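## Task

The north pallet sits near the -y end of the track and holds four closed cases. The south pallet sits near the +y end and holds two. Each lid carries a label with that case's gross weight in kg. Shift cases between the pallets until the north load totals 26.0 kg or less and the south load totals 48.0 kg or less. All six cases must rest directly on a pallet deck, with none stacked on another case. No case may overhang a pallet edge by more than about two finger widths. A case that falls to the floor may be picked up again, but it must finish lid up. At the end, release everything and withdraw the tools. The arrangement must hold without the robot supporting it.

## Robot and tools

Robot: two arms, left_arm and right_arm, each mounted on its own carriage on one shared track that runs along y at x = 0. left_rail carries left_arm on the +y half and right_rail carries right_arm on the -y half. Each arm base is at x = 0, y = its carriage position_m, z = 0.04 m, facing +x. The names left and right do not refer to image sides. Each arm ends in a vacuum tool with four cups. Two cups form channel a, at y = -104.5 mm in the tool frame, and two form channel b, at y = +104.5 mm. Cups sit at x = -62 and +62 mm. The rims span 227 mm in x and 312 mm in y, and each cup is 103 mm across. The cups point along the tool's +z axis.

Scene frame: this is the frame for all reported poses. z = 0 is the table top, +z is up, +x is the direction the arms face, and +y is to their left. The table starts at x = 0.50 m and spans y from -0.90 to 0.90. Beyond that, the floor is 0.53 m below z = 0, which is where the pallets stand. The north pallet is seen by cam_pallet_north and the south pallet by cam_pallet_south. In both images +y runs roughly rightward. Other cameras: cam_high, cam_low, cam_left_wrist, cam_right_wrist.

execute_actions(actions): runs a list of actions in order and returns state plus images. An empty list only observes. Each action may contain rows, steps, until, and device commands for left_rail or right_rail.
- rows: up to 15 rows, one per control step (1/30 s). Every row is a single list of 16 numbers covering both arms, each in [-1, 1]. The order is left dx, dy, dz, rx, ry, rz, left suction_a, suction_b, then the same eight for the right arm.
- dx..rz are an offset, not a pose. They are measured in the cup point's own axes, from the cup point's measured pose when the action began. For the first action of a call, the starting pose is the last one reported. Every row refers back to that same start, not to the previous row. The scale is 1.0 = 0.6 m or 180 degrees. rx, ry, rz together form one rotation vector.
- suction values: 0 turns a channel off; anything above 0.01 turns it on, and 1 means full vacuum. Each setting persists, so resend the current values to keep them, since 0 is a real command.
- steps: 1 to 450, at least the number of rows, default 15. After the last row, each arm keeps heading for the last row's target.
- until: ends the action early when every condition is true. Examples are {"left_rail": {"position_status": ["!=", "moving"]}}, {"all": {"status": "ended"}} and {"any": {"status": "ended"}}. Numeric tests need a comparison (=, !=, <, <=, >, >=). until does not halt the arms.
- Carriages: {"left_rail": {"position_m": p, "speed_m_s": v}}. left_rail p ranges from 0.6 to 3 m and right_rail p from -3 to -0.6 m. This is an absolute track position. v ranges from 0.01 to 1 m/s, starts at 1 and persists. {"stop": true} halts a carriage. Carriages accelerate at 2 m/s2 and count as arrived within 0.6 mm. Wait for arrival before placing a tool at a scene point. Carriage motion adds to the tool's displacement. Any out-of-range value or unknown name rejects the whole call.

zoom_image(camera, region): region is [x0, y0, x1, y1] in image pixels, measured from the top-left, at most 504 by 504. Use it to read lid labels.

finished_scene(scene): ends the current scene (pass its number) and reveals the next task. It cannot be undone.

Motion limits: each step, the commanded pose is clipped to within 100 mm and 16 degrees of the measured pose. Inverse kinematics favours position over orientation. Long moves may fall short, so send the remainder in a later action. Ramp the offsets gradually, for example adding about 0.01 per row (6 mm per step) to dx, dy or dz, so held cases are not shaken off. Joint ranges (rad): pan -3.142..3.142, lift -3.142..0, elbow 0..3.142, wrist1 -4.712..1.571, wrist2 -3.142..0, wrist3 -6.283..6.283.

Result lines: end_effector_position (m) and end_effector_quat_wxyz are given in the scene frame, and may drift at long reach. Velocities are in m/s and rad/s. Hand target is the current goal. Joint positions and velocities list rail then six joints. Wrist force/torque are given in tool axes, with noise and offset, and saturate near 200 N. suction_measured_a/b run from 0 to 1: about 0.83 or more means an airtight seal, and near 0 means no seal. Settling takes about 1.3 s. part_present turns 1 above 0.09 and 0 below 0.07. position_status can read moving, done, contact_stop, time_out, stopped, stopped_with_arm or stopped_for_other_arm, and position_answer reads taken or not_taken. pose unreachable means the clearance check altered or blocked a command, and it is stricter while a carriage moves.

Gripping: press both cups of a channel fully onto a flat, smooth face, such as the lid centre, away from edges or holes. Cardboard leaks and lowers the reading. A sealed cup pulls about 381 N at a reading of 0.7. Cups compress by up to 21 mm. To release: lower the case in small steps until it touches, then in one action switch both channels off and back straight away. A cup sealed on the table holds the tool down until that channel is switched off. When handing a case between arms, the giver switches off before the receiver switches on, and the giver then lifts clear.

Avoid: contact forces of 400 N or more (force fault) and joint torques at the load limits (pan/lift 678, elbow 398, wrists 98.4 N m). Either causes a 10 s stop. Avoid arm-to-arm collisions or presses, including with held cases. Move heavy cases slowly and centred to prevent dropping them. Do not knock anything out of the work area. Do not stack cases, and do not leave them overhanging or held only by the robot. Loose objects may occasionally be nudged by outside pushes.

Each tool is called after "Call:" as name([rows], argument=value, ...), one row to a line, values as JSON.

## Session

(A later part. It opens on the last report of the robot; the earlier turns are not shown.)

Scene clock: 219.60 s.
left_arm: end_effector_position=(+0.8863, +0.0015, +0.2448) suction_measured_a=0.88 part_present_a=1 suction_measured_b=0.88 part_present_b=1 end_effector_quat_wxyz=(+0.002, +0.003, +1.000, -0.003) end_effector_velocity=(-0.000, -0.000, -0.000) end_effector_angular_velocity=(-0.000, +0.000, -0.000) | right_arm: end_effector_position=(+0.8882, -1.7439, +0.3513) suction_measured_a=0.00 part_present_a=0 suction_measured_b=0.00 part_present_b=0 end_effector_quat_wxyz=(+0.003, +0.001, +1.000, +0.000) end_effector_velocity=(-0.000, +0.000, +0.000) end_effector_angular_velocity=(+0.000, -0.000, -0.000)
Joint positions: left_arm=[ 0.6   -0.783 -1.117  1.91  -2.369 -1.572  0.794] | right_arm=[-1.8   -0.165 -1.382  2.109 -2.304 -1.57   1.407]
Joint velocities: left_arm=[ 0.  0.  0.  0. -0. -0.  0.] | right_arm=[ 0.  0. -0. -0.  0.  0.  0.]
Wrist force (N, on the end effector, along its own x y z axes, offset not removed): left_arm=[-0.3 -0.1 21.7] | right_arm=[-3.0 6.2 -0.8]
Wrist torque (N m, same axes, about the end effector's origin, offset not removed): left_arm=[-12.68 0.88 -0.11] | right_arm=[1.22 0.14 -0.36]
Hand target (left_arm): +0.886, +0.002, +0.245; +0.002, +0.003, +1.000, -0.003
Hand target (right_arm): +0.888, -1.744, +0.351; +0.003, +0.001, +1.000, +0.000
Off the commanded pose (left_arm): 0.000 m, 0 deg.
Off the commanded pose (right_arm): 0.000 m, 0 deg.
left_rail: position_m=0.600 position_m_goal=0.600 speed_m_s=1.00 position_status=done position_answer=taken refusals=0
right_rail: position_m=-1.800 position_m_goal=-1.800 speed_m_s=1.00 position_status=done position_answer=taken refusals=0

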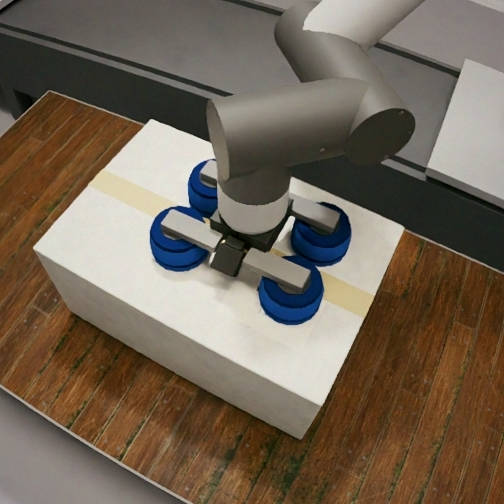

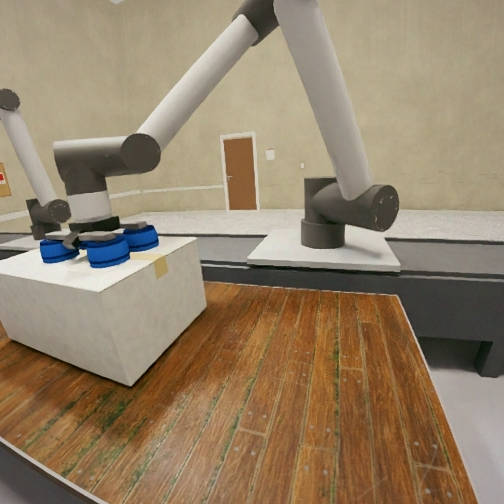

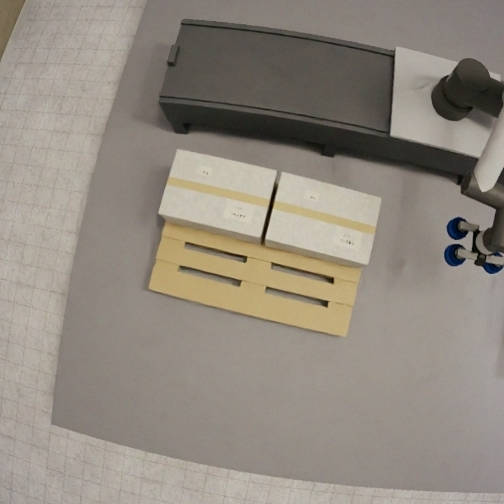

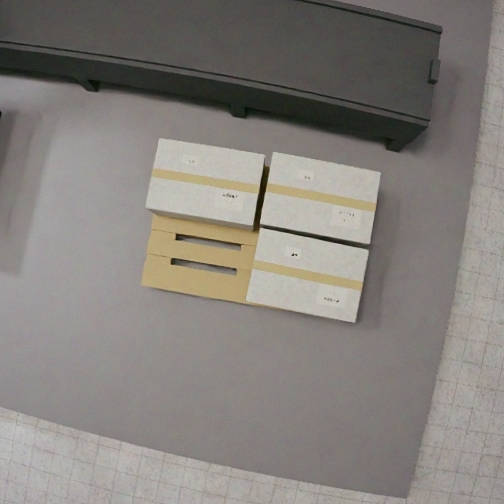

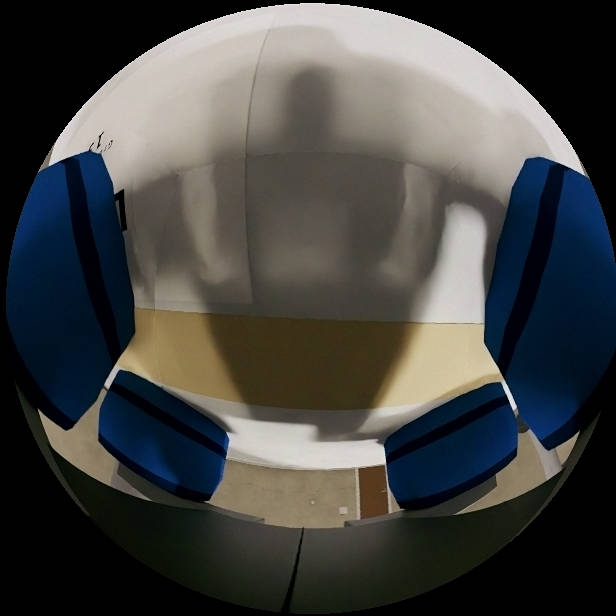

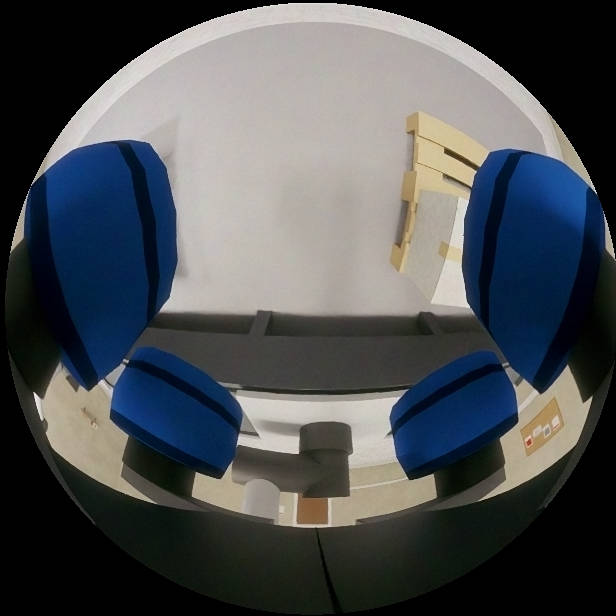

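Target about (1.21, 2.49).

Call:
execute_actions([
  {"rows":[[0,0,-0.01,0,0,0,1,1,0,0,0,0,0,0,0,0],[0,0,-0.03,0,0,0,1,1,0,0,0,0,0,0,0,0],[0,0,-0.06,0,0,0,1,1,0,0,0,0,0,0,0,0],[-0.03,0.05,-0.08,0,0,0,1,1,0,0,0,0,0,0,0,0],[-0.06,0.1,-0.08,0,0,0,1,1,0,0,0,0,0,0,0,0],[-0.54,0.98,-0.08,0,0,-0.015,1,1,0,0,0,0,0,0,0,0]],"steps":85,"left_rail":{"position_m":2.5}},
  {"rows":[[0,0,0.03,0,0,0,1,1,0,0,0,0,0,0,0,0],[0,0,0.07,0,0,0,1,1,0,0,0,0,0,0,0,0],[0,0,0.62,0,0,0,1,1,0,0,0,0,0,0,0,0]],"steps":40},
])

Call:
zoom_image(camera="cam_pallet_south", region=[130, 130, 400, 340])

Scene clock: 241.77 s.
left_arm: end_effector_position=(+1.2069, +2.4917, +0.1172) suction_measured_a=0.88 part_present_a=1 suction_measured_b=0.88 part_present_b=1 end_effector_quat_wxyz=(+0.002, -0.020, +1.000, +0.004) end_effector_velocity=(+0.000, +0.000, +0.000) end_effector_angular_velocity=(-0.000, -0.000, +0.000) | right_arm: end_effector_position=(+0.8882, -1.7439, +0.3513) suction_measured_a=0.00 part_present_a=0 suction_measured_b=0.00 part_present_b=0 end_effector_quat_wxyz=(+0.003, +0.001, +1.000, +0.000) end_effector_velocity=(+0.000, -0.000, -0.000) end_effector_angular_velocity=(-0.000, +0.000, -0.000)
Joint positions: left_arm=[ 2.5   -0.176 -0.891  1.729 -2.411 -1.562  1.354] | right_arm=[-1.8   -0.165 -1.382  2.109 -2.304 -1.57   1.407]
Joint velocities: left_arm=[ 0.  0. -0.  0. -0. -0. -0.] | right_arm=[ 0. -0.  0.  0. -0. -0. -0.]
Wrist force (N, on the end effector, along its own x y z axes, offset not removed): left_arm=[-2.6 -1.3 -22.7] | right_arm=[-0.3 4.9 -1.6]
Wrist torque (N m, same axes, about the end effector's origin, offset not removed): left_arm=[-20.18 -1.85 -0.03] | right_arm=[1.23 -0.32 -0.31]
Hand target (left_arm): +1.207, +2.491, +0.117; +0.002, -0.020, +1.000, +0.004
Hand target (right_arm): +0.888, -1.744, +0.351; +0.003, +0.001, +1.000, +0.000
Off the commanded pose (left_arm): 0.198 m, 1 deg.
Off the commanded pose (right_arm): 0.000 m, 0 deg.
FORCE FAULT: contact force on the left arm reached its limit, and that arm stopped for 10 seconds. The contact can be on any part of that arm, not only on its tool. That arm's remaining commands of this call were not run. That arm holds still and accepts commands again. Move the arm away from the contact; if what it grips holds it there, let go first. Pushing or pulling that hard again can fault the arm again.
left_rail: position_m=2.500 position_m_goal=2.500 speed_m_s=1.00 position_status=done position_answer=taken refusals=0
right_rail: position_m=-1.800 position_m_goal=-1.800 speed_m_s=1.00 position_status=done position_answer=taken refusals=0

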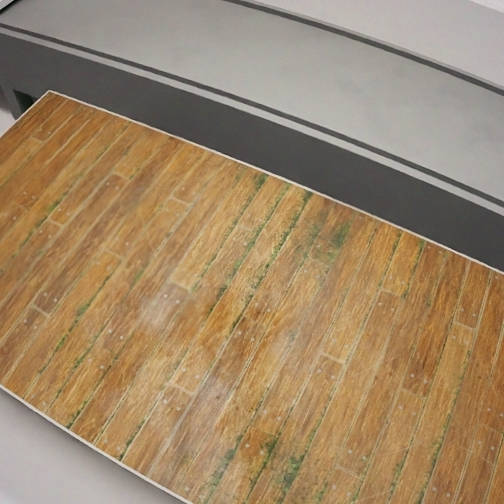

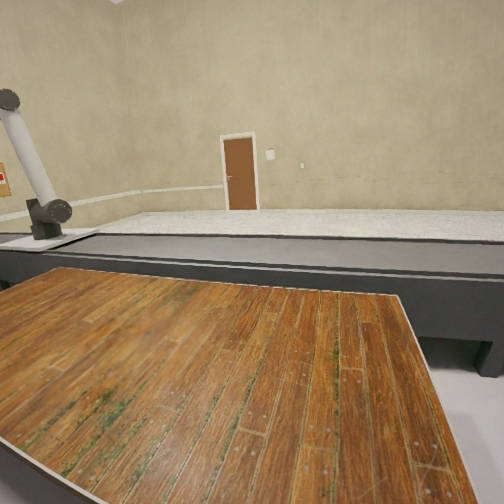

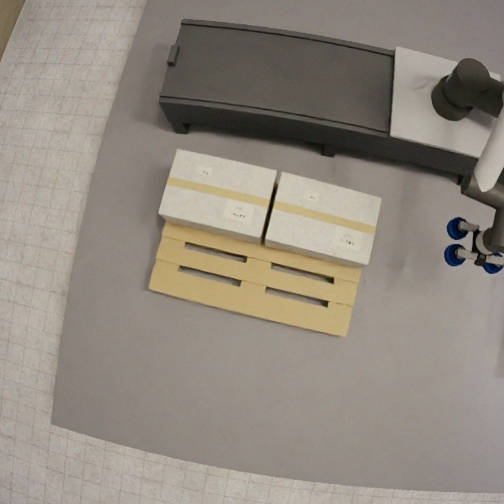

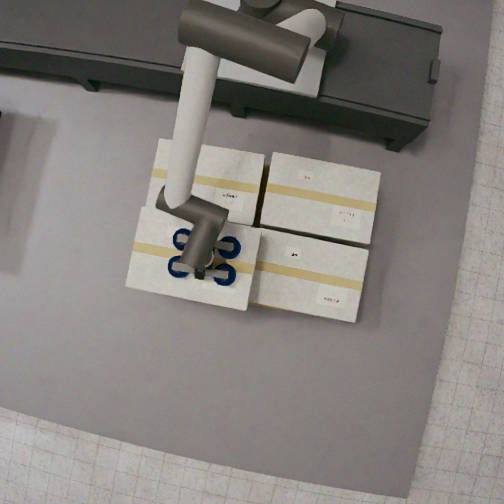

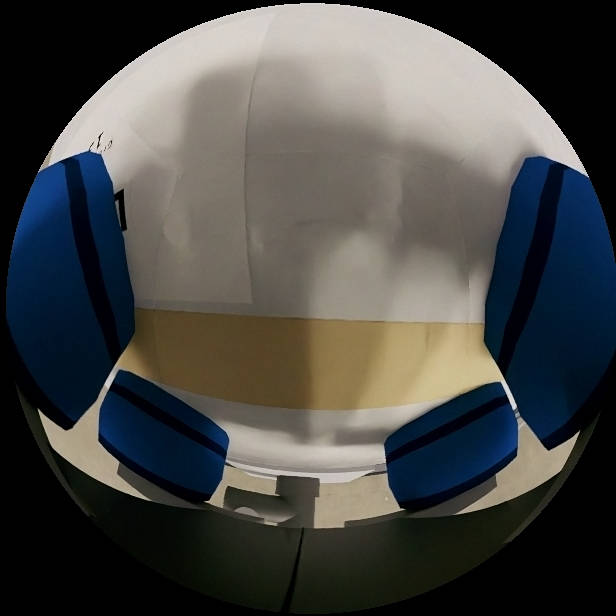

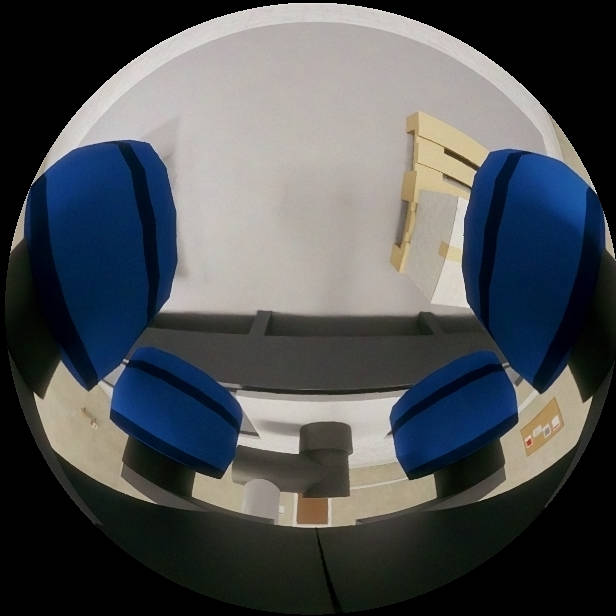

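Region (130, 130, 400, 340) of cam_pallet_south's 504x504 image, scaled by 1.867, with more detail than that image has.

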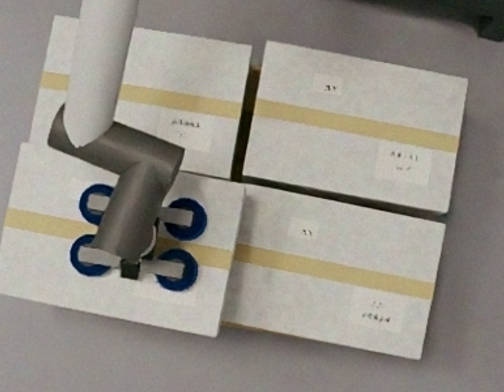

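Hit P's edge (pitch must be ~0.6). Shift -y 7 cm.

Call:
execute_actions([
  {"rows":[[0,0,-0.02,0.002,0,0,1,1,0,0,0,0,0,0,0,0]],"steps":10},
  {"rows":[[-0.02,-0.12,0,0,0,0,1,1,0,0,0,0,0,0,0,0]],"steps":20},
  {"rows":[[0,0,0.02,0,0,0,1,1,0,0,0,0,0,0,0,0],[0,0,0.025,0,0,0,1,1,0,0,0,0,0,0,0,0],[0,0,0.03,0,0,0,1,1,0,0,0,0,0,0,0,0],[0,0,0.04,0,0,0,1,1,0,0,0,0,0,0,0,0],[0,0,0.05,0,0,0,1,1,0,0,0,0,0,0,0,0],[0,0,0.07,0,0,0,1,1,0,0,0,0,0,0,0,0],[0,0,0.1,0,0,0,1,1,0,0,0,0,0,0,0,0],[0,0,0.38,0,0,0,1,1,0,0,0,0,0,0,0,0]],"steps":40},
])

Call:
zoom_image(camera="cam_pallet_south", region=[130, 130, 400, 340])

Scene clock: 255.17 s.
left_arm: end_effector_position=(+1.2220, +2.4214, -0.1004) suction_measured_a=0.88 part_present_a=1 suction_measured_b=0.88 part_present_b=1 end_effector_quat_wxyz=(+0.002, -0.020, +1.000, +0.001) end_effector_velocity=(+0.000, +0.000, -0.002) end_effector_angular_velocity=(+0.000, +0.000, +0.000) | right_arm: end_effector_position=(+0.8882, -1.7439, +0.3513) suction_measured_a=0.00 part_present_a=0 suction_measured_b=0.00 part_present_b=0 end_effector_quat_wxyz=(+0.003, +0.001, +1.000, +0.000) end_effector_velocity=(-0.000, +0.000, +0.000) end_effector_angular_velocity=(-0.000, -0.000, -0.000)
Joint positions: left_arm=[ 2.5   -0.23  -0.673  1.706 -2.607 -1.568  1.3  ] | right_arm=[-1.8   -0.165 -1.382  2.109 -2.304 -1.57   1.407]
Joint velocities: left_arm=[ 0.     0.     0.002 -0.001 -0.001  0.     0.   ] | right_arm=[ 0.  0. -0.  0. -0. -0.  0.]
Wrist force (N, on the end effector, along its own x y z axes, offset not removed): left_arm=[-4.7 0.3 23.4] | right_arm=[0.3 4.8 -1.5]
Wrist torque (N m, same axes, about the end effector's origin, offset not removed): left_arm=[-12.68 1.32 -0.25] | right_arm=[1.09 -0.39 -0.44]
Hand target (left_arm): +1.222, +2.421, -0.101; +0.002, -0.020, +1.000, +0.001
Hand target (right_arm): +0.888, -1.744, +0.351; +0.003, +0.001, +1.000, +0.000
Off the commanded pose (left_arm): 0.001 m, 0 deg.
Off the commanded pose (right_arm): 0.000 m, 0 deg.
left_rail: position_m=2.500 position_m_goal=2.500 speed_m_s=1.00 position_status=done position_answer=taken refusals=0
right_rail: position_m=-1.800 position_m_goal=-1.800 speed_m_s=1.00 position_status=done position_answer=taken refusals=0

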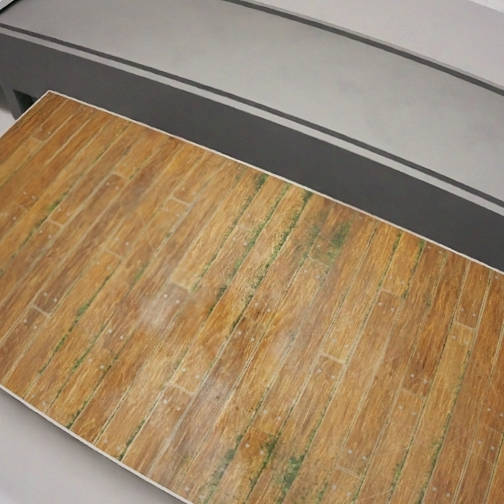

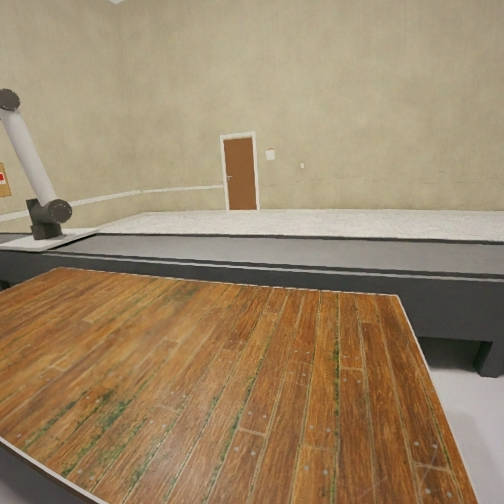

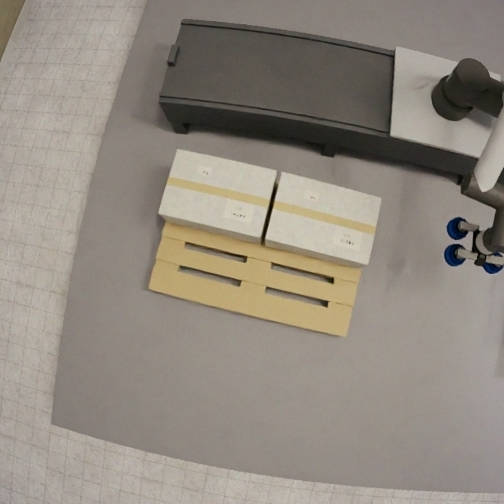

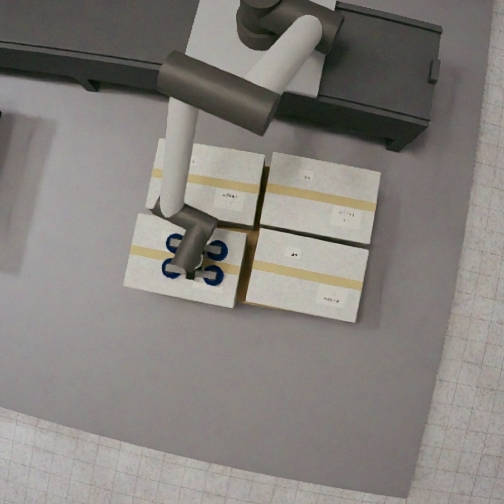

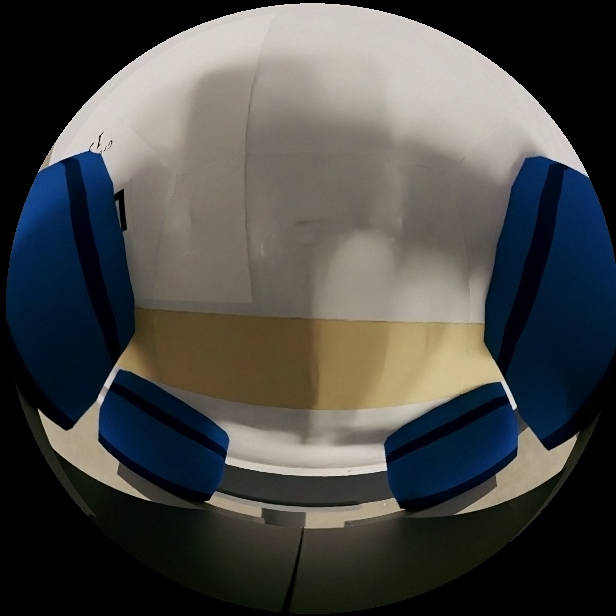

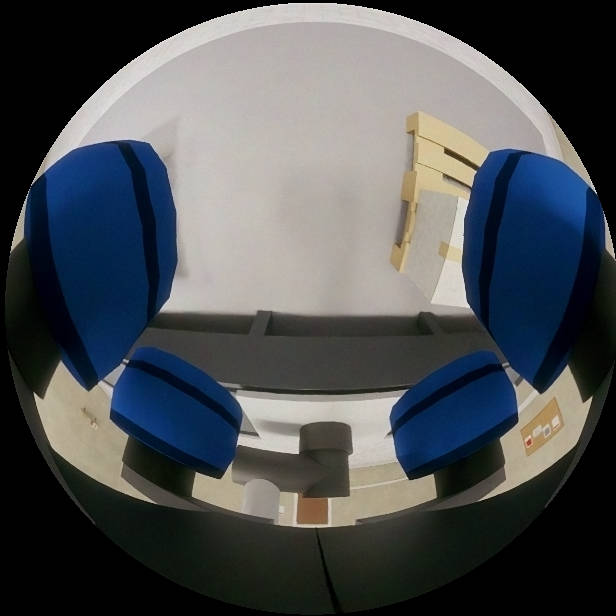

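Region (130, 130, 400, 340) of cam_pallet_south's 504x504 image, scaled by 1.867, with more detail than that image has.

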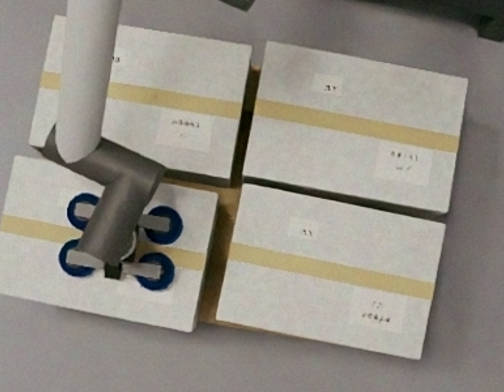

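Call:
execute_actions([
  {"rows":[[0.005,0.02,0,0,0,0,1,1,0,0,0,0,0,0,0,0],[0.01,0.045,0,0,0,0,1,1,0,0,0,0,0,0,0,0],[0.015,0.083,0.03,0,0,-0.005,1,1,0,0,0,0,0,0,0,0],[0.015,0.083,0.076,0,0,-0.005,1,1,0,0,0,0,0,0,0,0]],"steps":25},
])

Call:
zoom_image(camera="cam_pallet_south", region=[130, 130, 400, 340])

Scene clock: 260.80 s.
left_arm: end_effector_position=(+1.2110, +2.4708, -0.1456) suction_measured_a=0.88 part_present_a=1 suction_measured_b=0.88 part_present_b=1 end_effector_quat_wxyz=(+0.002, -0.028, +1.000, +0.001) end_effector_velocity=(+0.000, +0.001, -0.002) end_effector_angular_velocity=(-0.000, -0.000, +0.000) | right_arm: end_effector_position=(+0.8882, -1.7439, +0.3513) suction_measured_a=0.00 part_present_a=0 suction_measured_b=0.00 part_present_b=0 end_effector_quat_wxyz=(+0.003, +0.001, +1.000, +0.000) end_effector_velocity=(-0.000, -0.000, +0.000) end_effector_angular_velocity=(-0.000, -0.000, +0.000)
Joint positions: left_arm=[ 2.5   -0.192 -0.634  1.72  -2.66  -1.568  1.323] | right_arm=[-1.8   -0.165 -1.382  2.109 -2.304 -1.57   1.407]
Joint velocities: left_arm=[ 0.     0.001  0.002 -0.    -0.001  0.     0.001] | right_arm=[ 0.  0. -0.  0. -0. -0. -0.]
Wrist force (N, on the end effector, along its own x y z axes, offset not removed): left_arm=[-4.6 0.6 21.7] | right_arm=[-0.8 6.1 -0.8]
Wrist torque (N m, same axes, about the end effector's origin, offset not removed): left_arm=[-12.72 1.29 -0.13] | right_arm=[1.39 -0.14 -0.37]
Hand target (left_arm): +1.211, +2.471, -0.146; +0.002, -0.028, +1.000, +0.001
Hand target (right_arm): +0.888, -1.744, +0.351; +0.003, +0.001, +1.000, +0.000
Off the commanded pose (left_arm): 0.000 m, 0 deg.
Off the commanded pose (right_arm): 0.000 m, 0 deg.
left_rail: position_m=2.500 position_m_goal=2.500 speed_m_s=1.00 position_status=done position_answer=taken refusals=0
right_rail: position_m=-1.800 position_m_goal=-1.800 speed_m_s=1.00 position_status=done position_answer=taken refusals=0

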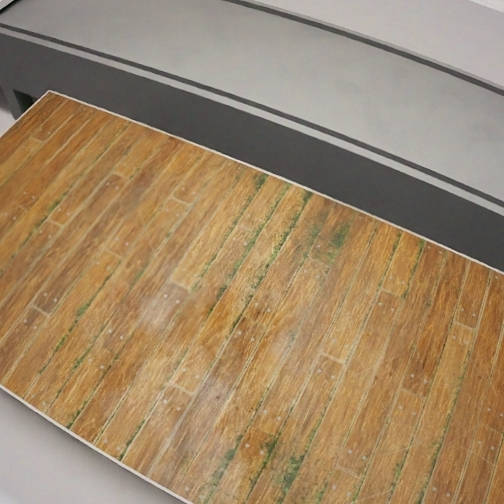

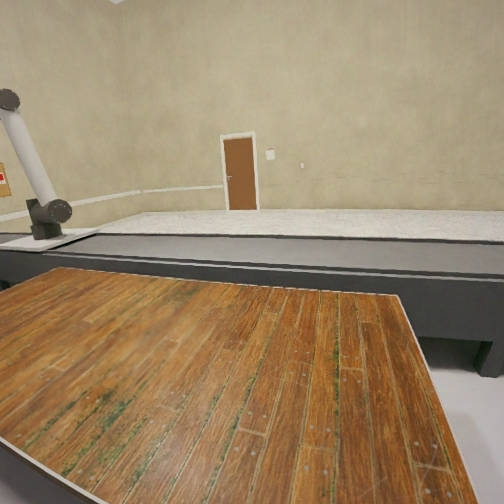

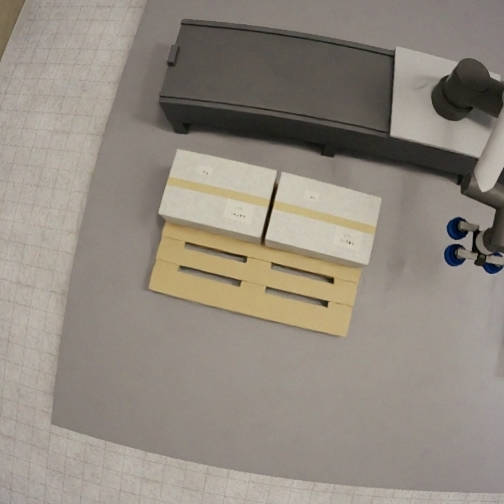

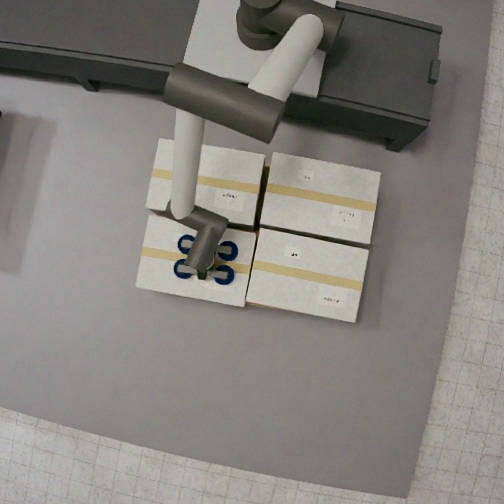

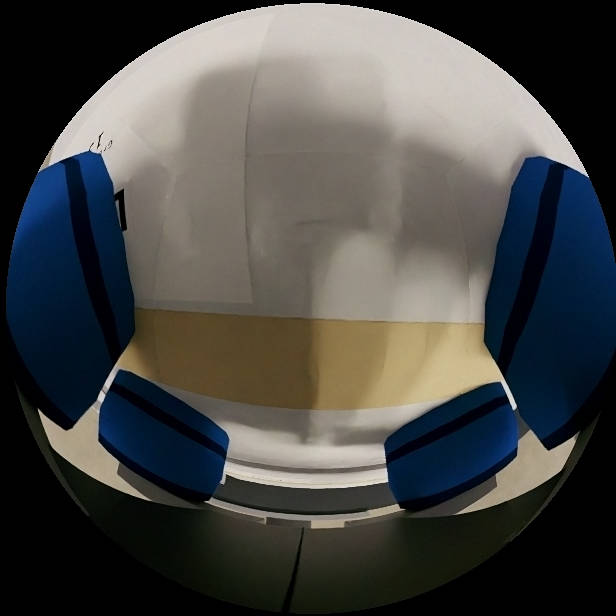

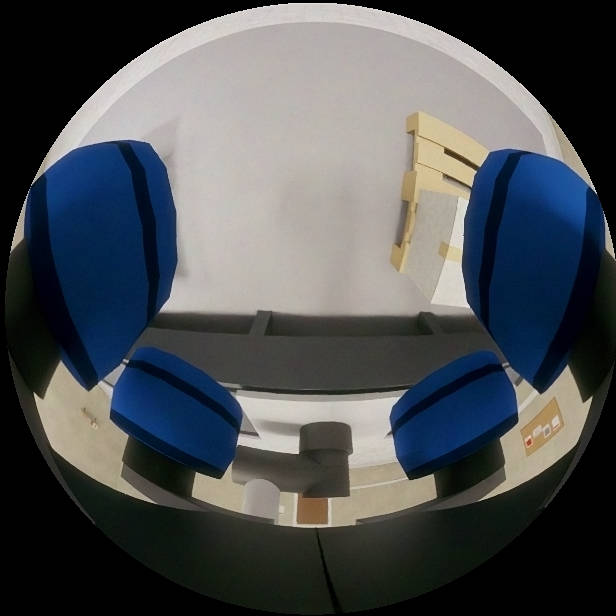

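Region (130, 130, 400, 340) of cam_pallet_south's 504x504 image, scaled by 1.867, with more detail than that image has.

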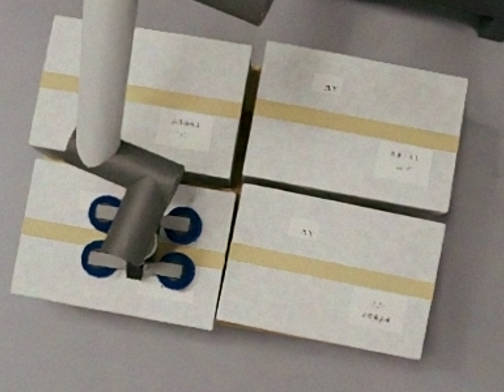

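Call:
execute_actions([
  {"rows":[[0.012,0,0.009,0,0,0,1,1,0,0,0,0,0,0,0,0]],"steps":14},
  {"rows":[[0,0,-0.5,0,0,0,0,0,0,0,0,0,0,0,0,0]],"steps":30},
])

Call:
finished_scene(scene=1)

Scene clock: 267.60 s.
left_arm: end_effector_position=(+1.2037, +2.4697, +0.1473) suction_measured_a=0.00 part_present_a=0 suction_measured_b=0.00 part_present_b=0 end_effector_quat_wxyz=(+0.002, -0.028, +1.000, +0.001) end_effector_velocity=(-0.001, -0.001, +0.017) end_effector_angular_velocity=(+0.001, +0.003, -0.000) | right_arm: end_effector_position=(+0.8882, -1.7439, +0.3513) suction_measured_a=0.00 part_present_a=0 suction_measured_b=0.00 part_present_b=0 end_effector_quat_wxyz=(+0.003, +0.001, +1.000, +0.000) end_effector_velocity=(-0.000, +0.000, -0.000) end_effector_angular_velocity=(-0.000, +0.000, -0.000)
Joint positions: left_arm=[ 2.5   -0.194 -0.919  1.727 -2.383 -1.567  1.321] | right_arm=[-1.8   -0.165 -1.382  2.109 -2.304 -1.57   1.407]
Joint velocities: left_arm=[ 0.    -0.001 -0.015 -0.004  0.022 -0.    -0.   ] | right_arm=[ 0.  0.  0.  0.  0. -0.  0.]
Wrist force (N, on the end effector, along its own x y z axes, offset not removed): left_arm=[1.2 -2.4 3.4] | right_arm=[0.1 6.8 -0.7]
Wrist torque (N m, same axes, about the end effector's origin, offset not removed): left_arm=[-0.20 -0.09 -0.07] | right_arm=[1.33 -0.27 -0.37]
Hand target (left_arm): +1.204, +2.470, +0.149; +0.002, -0.028, +1.000, +0.001
Hand target (right_arm): +0.888, -1.744, +0.351; +0.003, +0.001, +1.000, +0.000
Off the commanded pose (left_arm): 0.002 m, 0 deg.
Off the commanded pose (right_arm): 0.000 m, 0 deg.
left_rail: position_m=2.500 position_m_goal=2.500 speed_m_s=1.00 position_status=done position_answer=taken refusals=0
right_rail: position_m=-1.800 position_m_goal=-1.800 speed_m_s=1.00 position_status=done position_answer=taken refusals=0

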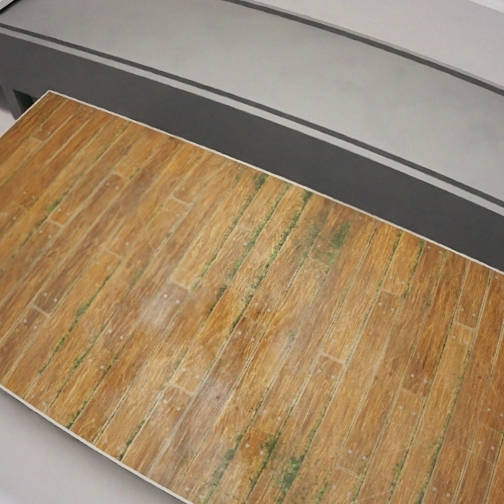

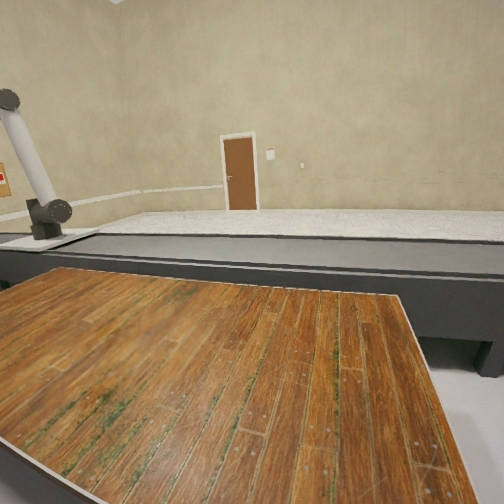

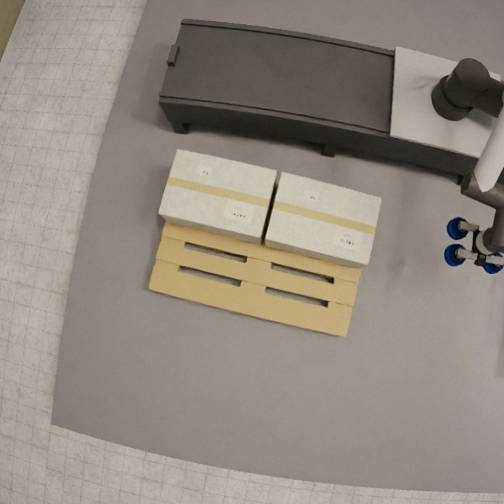

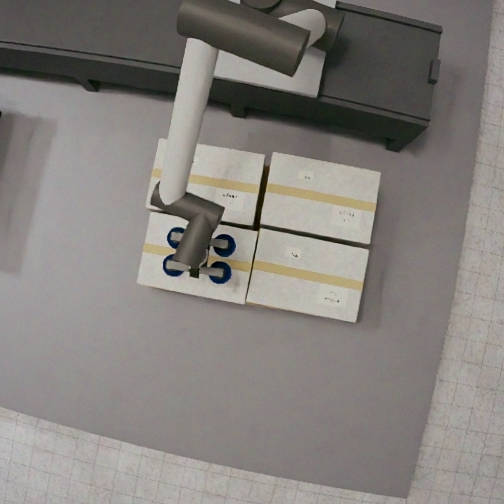

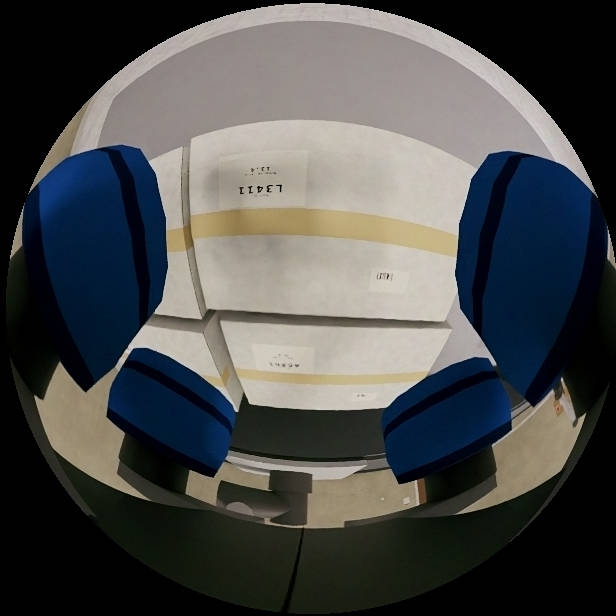

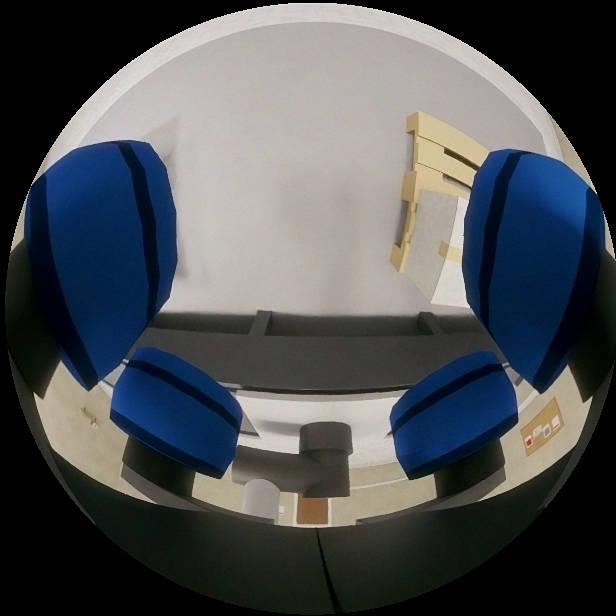

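The scene is finished: the task was done.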